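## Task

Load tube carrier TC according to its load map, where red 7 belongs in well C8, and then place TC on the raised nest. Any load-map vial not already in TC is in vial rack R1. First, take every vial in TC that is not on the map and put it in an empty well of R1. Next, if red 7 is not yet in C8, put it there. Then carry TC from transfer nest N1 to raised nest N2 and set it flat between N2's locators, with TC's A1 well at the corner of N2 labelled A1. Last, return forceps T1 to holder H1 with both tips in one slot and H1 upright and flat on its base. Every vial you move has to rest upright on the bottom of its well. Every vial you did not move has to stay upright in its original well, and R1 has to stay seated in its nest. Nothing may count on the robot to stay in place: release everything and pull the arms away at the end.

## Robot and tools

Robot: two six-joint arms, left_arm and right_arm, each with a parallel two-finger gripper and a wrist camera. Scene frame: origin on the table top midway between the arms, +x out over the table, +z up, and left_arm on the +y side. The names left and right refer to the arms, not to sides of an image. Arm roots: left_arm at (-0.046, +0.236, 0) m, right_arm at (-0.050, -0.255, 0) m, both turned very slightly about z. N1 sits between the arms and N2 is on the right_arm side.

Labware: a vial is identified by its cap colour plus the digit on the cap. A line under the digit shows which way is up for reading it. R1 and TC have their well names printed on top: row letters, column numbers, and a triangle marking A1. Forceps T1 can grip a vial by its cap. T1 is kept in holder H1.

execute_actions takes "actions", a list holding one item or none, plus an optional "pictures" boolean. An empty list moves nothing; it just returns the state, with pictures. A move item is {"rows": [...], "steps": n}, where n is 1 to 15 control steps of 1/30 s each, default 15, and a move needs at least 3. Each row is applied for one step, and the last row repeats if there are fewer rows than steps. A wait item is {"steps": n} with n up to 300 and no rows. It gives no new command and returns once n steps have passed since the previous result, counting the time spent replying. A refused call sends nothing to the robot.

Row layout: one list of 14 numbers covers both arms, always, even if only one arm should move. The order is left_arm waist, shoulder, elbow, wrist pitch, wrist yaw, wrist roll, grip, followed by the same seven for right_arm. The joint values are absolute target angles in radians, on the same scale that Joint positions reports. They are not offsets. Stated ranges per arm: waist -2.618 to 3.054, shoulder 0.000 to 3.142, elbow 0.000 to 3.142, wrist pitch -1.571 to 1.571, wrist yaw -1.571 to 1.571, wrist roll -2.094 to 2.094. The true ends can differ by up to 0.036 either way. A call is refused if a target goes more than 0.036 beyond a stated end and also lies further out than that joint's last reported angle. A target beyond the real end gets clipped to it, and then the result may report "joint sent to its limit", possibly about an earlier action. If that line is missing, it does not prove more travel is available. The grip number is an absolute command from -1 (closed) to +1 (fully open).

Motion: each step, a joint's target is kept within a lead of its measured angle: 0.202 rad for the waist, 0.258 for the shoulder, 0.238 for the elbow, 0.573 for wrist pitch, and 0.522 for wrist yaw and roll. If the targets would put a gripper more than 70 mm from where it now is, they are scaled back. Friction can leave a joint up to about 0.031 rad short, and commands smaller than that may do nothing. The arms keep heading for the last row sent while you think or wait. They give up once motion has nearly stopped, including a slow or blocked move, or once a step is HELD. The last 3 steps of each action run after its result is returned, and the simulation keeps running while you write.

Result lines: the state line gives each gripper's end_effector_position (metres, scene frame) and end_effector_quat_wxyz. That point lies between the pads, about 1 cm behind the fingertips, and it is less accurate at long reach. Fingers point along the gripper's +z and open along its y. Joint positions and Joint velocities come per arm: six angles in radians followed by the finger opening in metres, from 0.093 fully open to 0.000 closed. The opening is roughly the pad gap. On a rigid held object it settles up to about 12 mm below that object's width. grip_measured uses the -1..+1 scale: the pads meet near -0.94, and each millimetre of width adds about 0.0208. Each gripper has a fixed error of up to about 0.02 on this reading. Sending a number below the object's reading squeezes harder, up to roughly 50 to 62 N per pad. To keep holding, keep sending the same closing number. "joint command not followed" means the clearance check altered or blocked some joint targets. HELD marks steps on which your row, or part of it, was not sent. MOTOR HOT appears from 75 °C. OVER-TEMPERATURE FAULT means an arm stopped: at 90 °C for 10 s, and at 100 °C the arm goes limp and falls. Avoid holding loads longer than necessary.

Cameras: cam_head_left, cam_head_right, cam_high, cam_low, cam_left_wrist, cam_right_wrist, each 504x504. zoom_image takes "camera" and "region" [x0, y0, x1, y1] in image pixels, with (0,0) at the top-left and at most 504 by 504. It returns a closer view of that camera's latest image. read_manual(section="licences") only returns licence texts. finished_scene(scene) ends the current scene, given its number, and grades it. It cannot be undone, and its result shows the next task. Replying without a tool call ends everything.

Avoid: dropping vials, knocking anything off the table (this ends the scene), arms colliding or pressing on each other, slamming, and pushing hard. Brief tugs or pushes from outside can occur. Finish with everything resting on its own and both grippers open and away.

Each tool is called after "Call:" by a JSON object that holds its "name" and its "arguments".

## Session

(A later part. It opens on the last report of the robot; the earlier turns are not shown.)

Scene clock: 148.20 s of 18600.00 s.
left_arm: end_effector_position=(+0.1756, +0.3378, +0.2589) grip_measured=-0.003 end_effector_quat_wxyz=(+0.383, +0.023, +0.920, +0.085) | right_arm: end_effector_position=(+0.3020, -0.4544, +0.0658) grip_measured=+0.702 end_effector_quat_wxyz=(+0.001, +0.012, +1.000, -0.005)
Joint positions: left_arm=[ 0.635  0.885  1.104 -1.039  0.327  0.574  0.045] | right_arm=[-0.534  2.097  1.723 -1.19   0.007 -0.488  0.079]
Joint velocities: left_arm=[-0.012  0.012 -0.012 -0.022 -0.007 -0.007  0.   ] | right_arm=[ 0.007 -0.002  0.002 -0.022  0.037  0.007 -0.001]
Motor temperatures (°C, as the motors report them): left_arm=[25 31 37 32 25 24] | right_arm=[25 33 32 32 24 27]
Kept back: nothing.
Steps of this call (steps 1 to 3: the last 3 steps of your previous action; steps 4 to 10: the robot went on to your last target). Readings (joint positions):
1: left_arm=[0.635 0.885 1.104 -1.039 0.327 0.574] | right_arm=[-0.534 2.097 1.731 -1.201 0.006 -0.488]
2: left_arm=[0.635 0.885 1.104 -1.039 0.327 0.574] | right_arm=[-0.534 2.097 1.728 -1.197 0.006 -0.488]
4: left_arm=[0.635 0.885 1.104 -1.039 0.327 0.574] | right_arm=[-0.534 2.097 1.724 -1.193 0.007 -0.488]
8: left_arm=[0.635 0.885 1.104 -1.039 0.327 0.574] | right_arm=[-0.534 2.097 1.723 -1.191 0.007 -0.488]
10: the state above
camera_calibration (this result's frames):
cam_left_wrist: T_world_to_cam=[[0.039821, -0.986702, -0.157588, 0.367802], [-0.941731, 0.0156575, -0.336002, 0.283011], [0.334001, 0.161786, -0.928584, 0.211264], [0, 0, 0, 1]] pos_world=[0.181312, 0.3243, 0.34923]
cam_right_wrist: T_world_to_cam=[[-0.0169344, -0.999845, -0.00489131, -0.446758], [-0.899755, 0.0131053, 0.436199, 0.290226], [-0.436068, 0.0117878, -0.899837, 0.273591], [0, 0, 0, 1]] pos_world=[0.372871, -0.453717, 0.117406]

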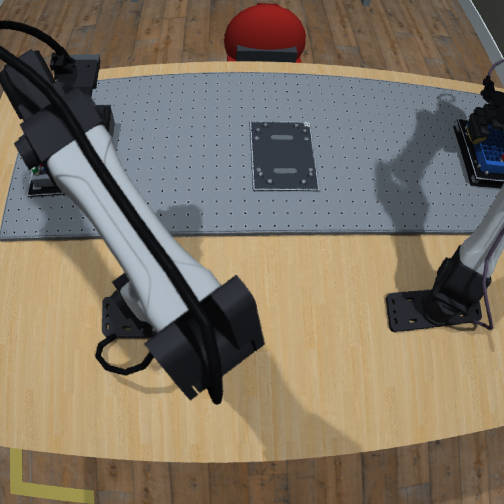

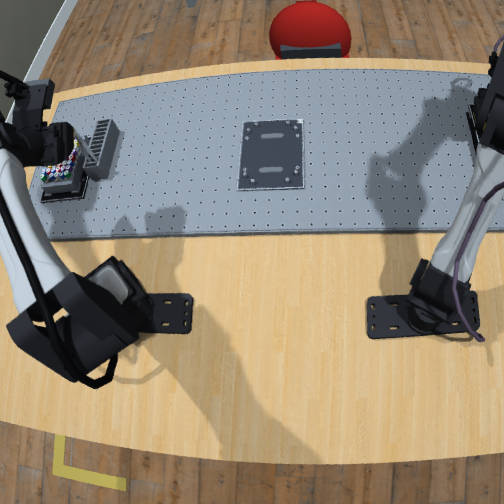

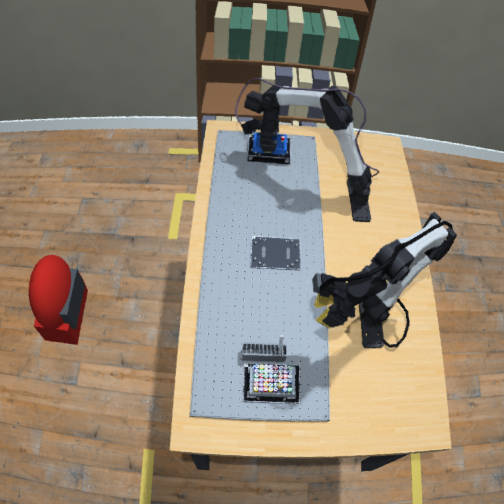

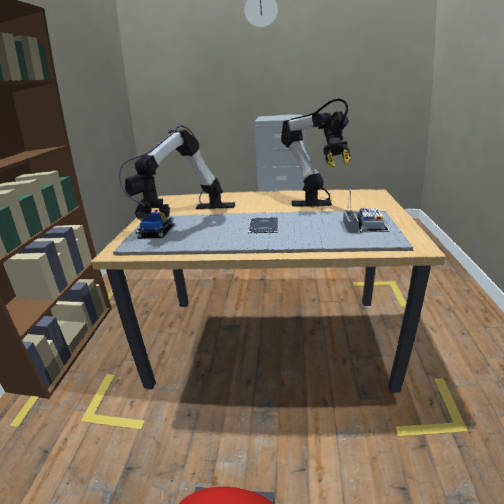

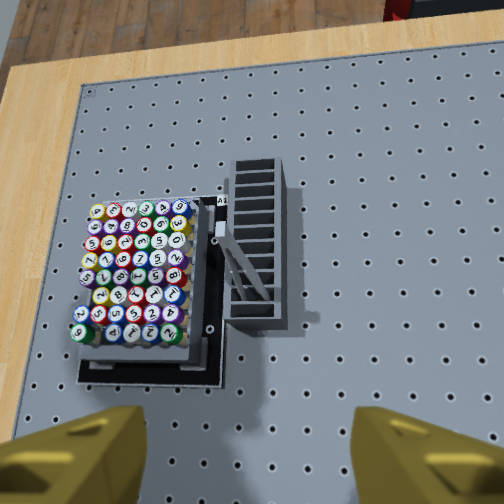

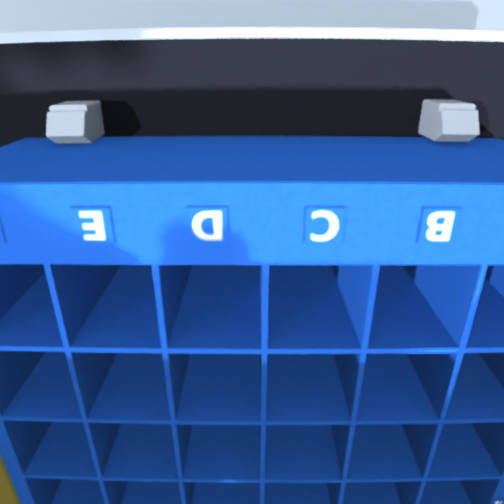

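Call:
{"name": "execute_actions", "arguments": {"actions": [{"rows":[[0.645,0.9,1.1,-1.05,0.33,0.58,0,-0.54,2.095,1.70,-1.17,0,-0.484,0.68],[0.645,0.9,1.1,-1.05,0.33,0.58,0,-0.54,2.095,1.70,-1.17,0,-0.484,0.68],[0.645,0.9,1.1,-1.05,0.33,0.58,0,-0.54,2.095,1.70,-1.17,0,-0.484,0.68],[0.645,0.9,1.1,-1.05,0.33,0.58,0,-0.54,2.095,1.70,-1.17,0,-0.484,0.78],[0.645,0.9,1.1,-1.05,0.33,0.58,0,-0.54,2.095,1.70,-1.17,0,-0.484,0.88],[0.645,0.9,1.1,-1.05,0.33,0.58,0,-0.54,2.095,1.70,-1.17,0,-0.484,1]],"steps":13}]}}

Call:
{"name": "execute_actions", "arguments": {"actions": [{"rows":[[0.645,0.9,1.1,-1.05,0.33,0.58,0,-0.54,2.09,1.735,-1.23,0,-0.484,1],[0.645,0.9,1.1,-1.05,0.33,0.58,0,-0.54,2.09,1.75,-1.25,0,-0.484,1],[0.645,0.9,1.1,-1.05,0.33,0.58,0,-0.54,2.09,1.765,-1.27,0,-0.484,1],[0.645,0.9,1.1,-1.05,0.33,0.58,0,-0.54,2.09,1.78,-1.29,0,-0.484,1],[0.645,0.9,1.1,-1.05,0.33,0.58,0,-0.54,2.09,1.80,-1.31,0,-0.484,1],[0.645,0.9,1.1,-1.05,0.33,0.58,0,-0.54,2.09,1.82,-1.33,0,-0.484,1],[0.645,0.9,1.1,-1.05,0.33,0.58,0,-0.54,2.09,1.84,-1.35,0,-0.484,1],[0.645,0.9,1.1,-1.05,0.33,0.58,0,-0.54,2.09,1.86,-1.37,0,-0.484,1],[0.645,0.9,1.1,-1.05,0.33,0.58,0,-0.54,2.09,1.89,-1.40,0,-0.484,1],[0.645,0.9,1.1,-1.05,0.33,0.58,0,-0.54,2.09,1.92,-1.43,0,-0.484,1],[0.645,0.9,1.1,-1.05,0.33,0.58,0,-0.54,2.07,1.95,-1.46,0,-0.484,1],[0.645,0.9,1.1,-1.05,0.33,0.58,0,-0.54,2.04,1.97,-1.5,0,-0.484,1],[0.645,0.9,1.1,-1.05,0.33,0.58,0,-0.54,2.0,1.98,-1.53,0,-0.484,1]],"steps":15}]}}

Call:
{"name": "execute_actions", "arguments": {"actions": [{"steps":10}], "pictures": true}}

Scene clock: 148.87 s of 18600.00 s.
left_arm: end_effector_position=(+0.1756, +0.3378, +0.2589) grip_measured=-0.003 end_effector_quat_wxyz=(+0.383, +0.023, +0.920, +0.085) | right_arm: end_effector_position=(+0.3023, -0.4546, +0.0658) grip_measured=+1.000 end_effector_quat_wxyz=(+0.002, +0.012, +1.000, -0.005)
Joint positions: left_arm=[ 0.635  0.885  1.104 -1.039  0.327  0.574  0.045] | right_arm=[-0.534  2.097  1.723 -1.188  0.007 -0.488  0.093]
Joint velocities: left_arm=[-0.012 -0.007  0.007  0.007 -0.022 -0.066 -0.001] | right_arm=[ 0.012  0.012  0.002 -0.037 -0.022 -0.022  0.   ]
Motor temperatures (°C, as the motors report them): left_arm=[25 31 37 32 25 24] | right_arm=[25 33 32 32 24 27]
Steps of this call (steps 1 to 10: the robot went on to your last target; steps 11 to 20: the first 10 steps of this action). Readings (joint positions):
11: left_arm=[0.635 0.885 1.104 -1.039 0.327 0.574] | right_arm=[-0.534 2.097 1.723 -1.190 0.007 -0.488]
12: left_arm=[0.635 0.885 1.104 -1.039 0.327 0.574] | right_arm=[-0.534 2.097 1.723 -1.190 0.007 -0.488]
14: left_arm=[0.635 0.885 1.104 -1.039 0.327 0.574] | right_arm=[-0.534 2.097 1.723 -1.190 0.007 -0.488]
18: left_arm=[0.635 0.885 1.104 -1.039 0.327 0.574] | right_arm=[-0.534 2.097 1.723 -1.189 0.007 -0.488]
20: the state above

Scene clock: 149.37 s of 18600.00 s.
left_arm: end_effector_position=(+0.1756, +0.3378, +0.2589) grip_measured=-0.003 end_effector_quat_wxyz=(+0.383, +0.023, +0.920, +0.085) | right_arm: end_effector_position=(+0.3059, -0.4566, +0.1151) grip_measured=+1.000 end_effector_quat_wxyz=(+0.008, +0.012, +1.000, -0.008)
Joint positions: left_arm=[ 0.635  0.885  1.104 -1.039  0.327  0.574  0.045] | right_arm=[-0.534  2.092  1.911 -1.367  0.007 -0.488  0.093]
Joint velocities: left_arm=[-0.002 -0.002 -0.012  0.022 -0.007 -0.051 -0.   ] | right_arm=[-0.007 -0.154  0.686 -0.667 -0.037 -0.037  0.   ]
Motor temperatures (°C, as the motors report them): left_arm=[25 31 37 32 25 24] | right_arm=[25 33 32 32 24 27]
Steps of this call (steps 1 to 3: the last 3 steps of your previous action; steps 4 to 15: the first 12 steps of this action). Readings (joint positions):
4: left_arm=[0.635 0.885 1.104 -1.039 0.327 0.574] | right_arm=[-0.534 2.097 1.723 -1.190 0.007 -0.488]
5: left_arm=[0.635 0.885 1.104 -1.039 0.327 0.574] | right_arm=[-0.534 2.097 1.725 -1.197 0.007 -0.488]
7: left_arm=[0.635 0.885 1.104 -1.039 0.327 0.574] | right_arm=[-0.534 2.097 1.739 -1.222 0.007 -0.488]
11: left_arm=[0.635 0.885 1.104 -1.039 0.327 0.574] | right_arm=[-0.534 2.097 1.810 -1.285 0.007 -0.488]
15: the state above

Scene clock: 149.70 s of 18600.00 s.
left_arm: end_effector_position=(+0.1756, +0.3378, +0.2589) grip_measured=-0.003 end_effector_quat_wxyz=(+0.383, +0.023, +0.920, +0.085) | right_arm: end_effector_position=(+0.2882, -0.4467, +0.1740) grip_measured=+1.000 end_effector_quat_wxyz=(+0.031, +0.012, +0.999, -0.021)
Joint positions: left_arm=[ 0.635  0.885  1.104 -1.039  0.327  0.574  0.045] | right_arm=[-0.534  1.981  1.982 -1.497  0.007 -0.488  0.093]
Joint velocities: left_arm=[-0.002 -0.002 -0.007  0.007  0.022  0.066 -0.001] | right_arm=[ 0.002  0.056 -0.012 -0.168 -0.081 -0.007  0.   ]
Motor temperatures (°C, as the motors report them): left_arm=[25 31 37 32 25 24] | right_arm=[25 33 32 32 24 27]
Kept back: nothing.
Steps of this call (steps 1 to 3: the last 3 steps of your previous action; steps 4 to 10: the robot went on to your last target). Readings (joint positions):
1: left_arm=[0.635 0.885 1.104 -1.039 0.327 0.574] | right_arm=[-0.534 2.080 1.931 -1.389 0.007 -0.488]
2: left_arm=[0.635 0.885 1.104 -1.039 0.327 0.574] | right_arm=[-0.534 2.062 1.944 -1.410 0.007 -0.488]
4: left_arm=[0.635 0.885 1.104 -1.039 0.327 0.574] | right_arm=[-0.534 2.021 1.964 -1.446 0.007 -0.488]
8: left_arm=[0.635 0.885 1.104 -1.039 0.327 0.574] | right_arm=[-0.534 1.980 1.982 -1.486 0.007 -0.488]
10: the state above
camera_calibration (this result's frames):
cam_left_wrist: T_world_to_cam=[[0.039821, -0.986702, -0.157588, 0.367802], [-0.941731, 0.0156575, -0.336002, 0.283011], [0.334001, 0.161786, -0.928584, 0.211264], [0, 0, 0, 1]] pos_world=[0.181312, 0.3243, 0.34923]
cam_right_wrist: T_world_to_cam=[[-0.0176, -0.99947, 0.0273752, -0.443973], [-0.923963, 0.0267209, 0.381548, 0.253129], [-0.382078, -0.0185784, -0.923943, 0.339875], [0, 0, 0, 1]] pos_world=[0.355927, -0.444187, 0.229598]

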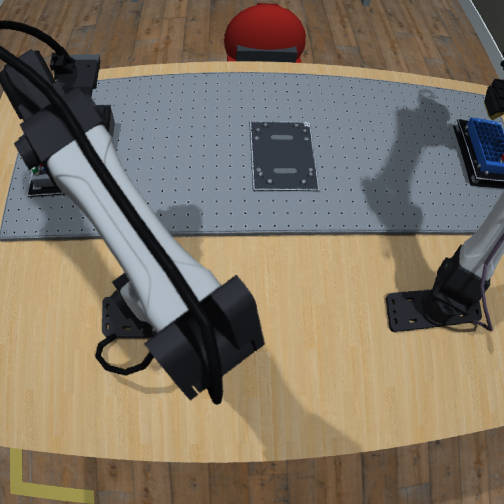

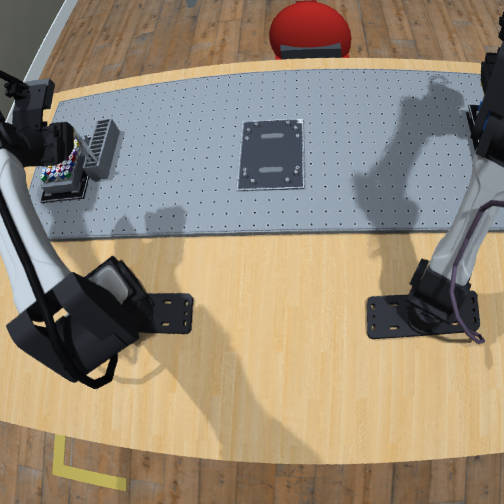

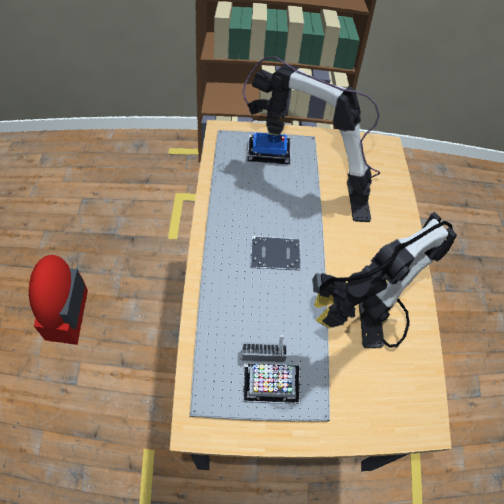

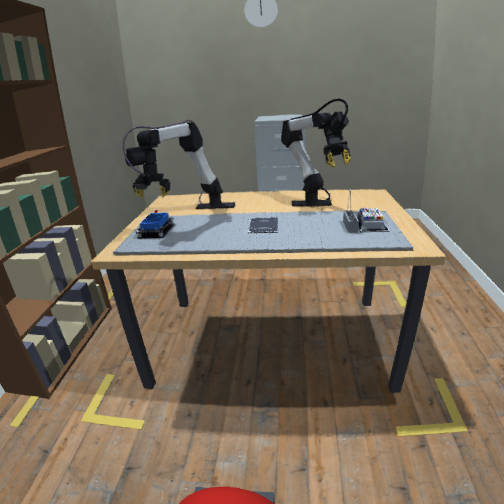

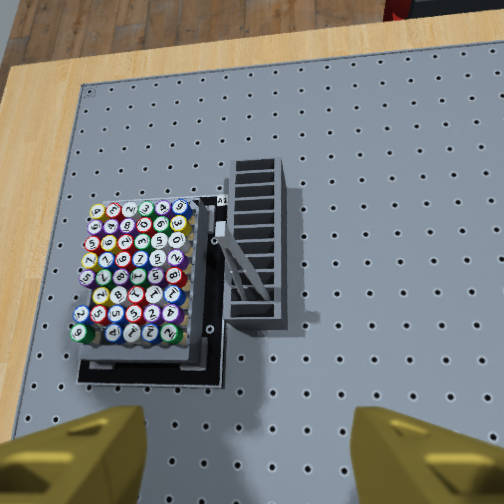

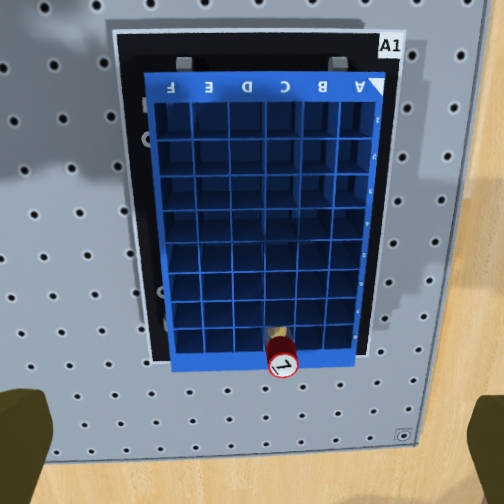

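Call:
{"name": "finished_scene", "arguments": {"scene": 1}}

The scene is finished: the task was done.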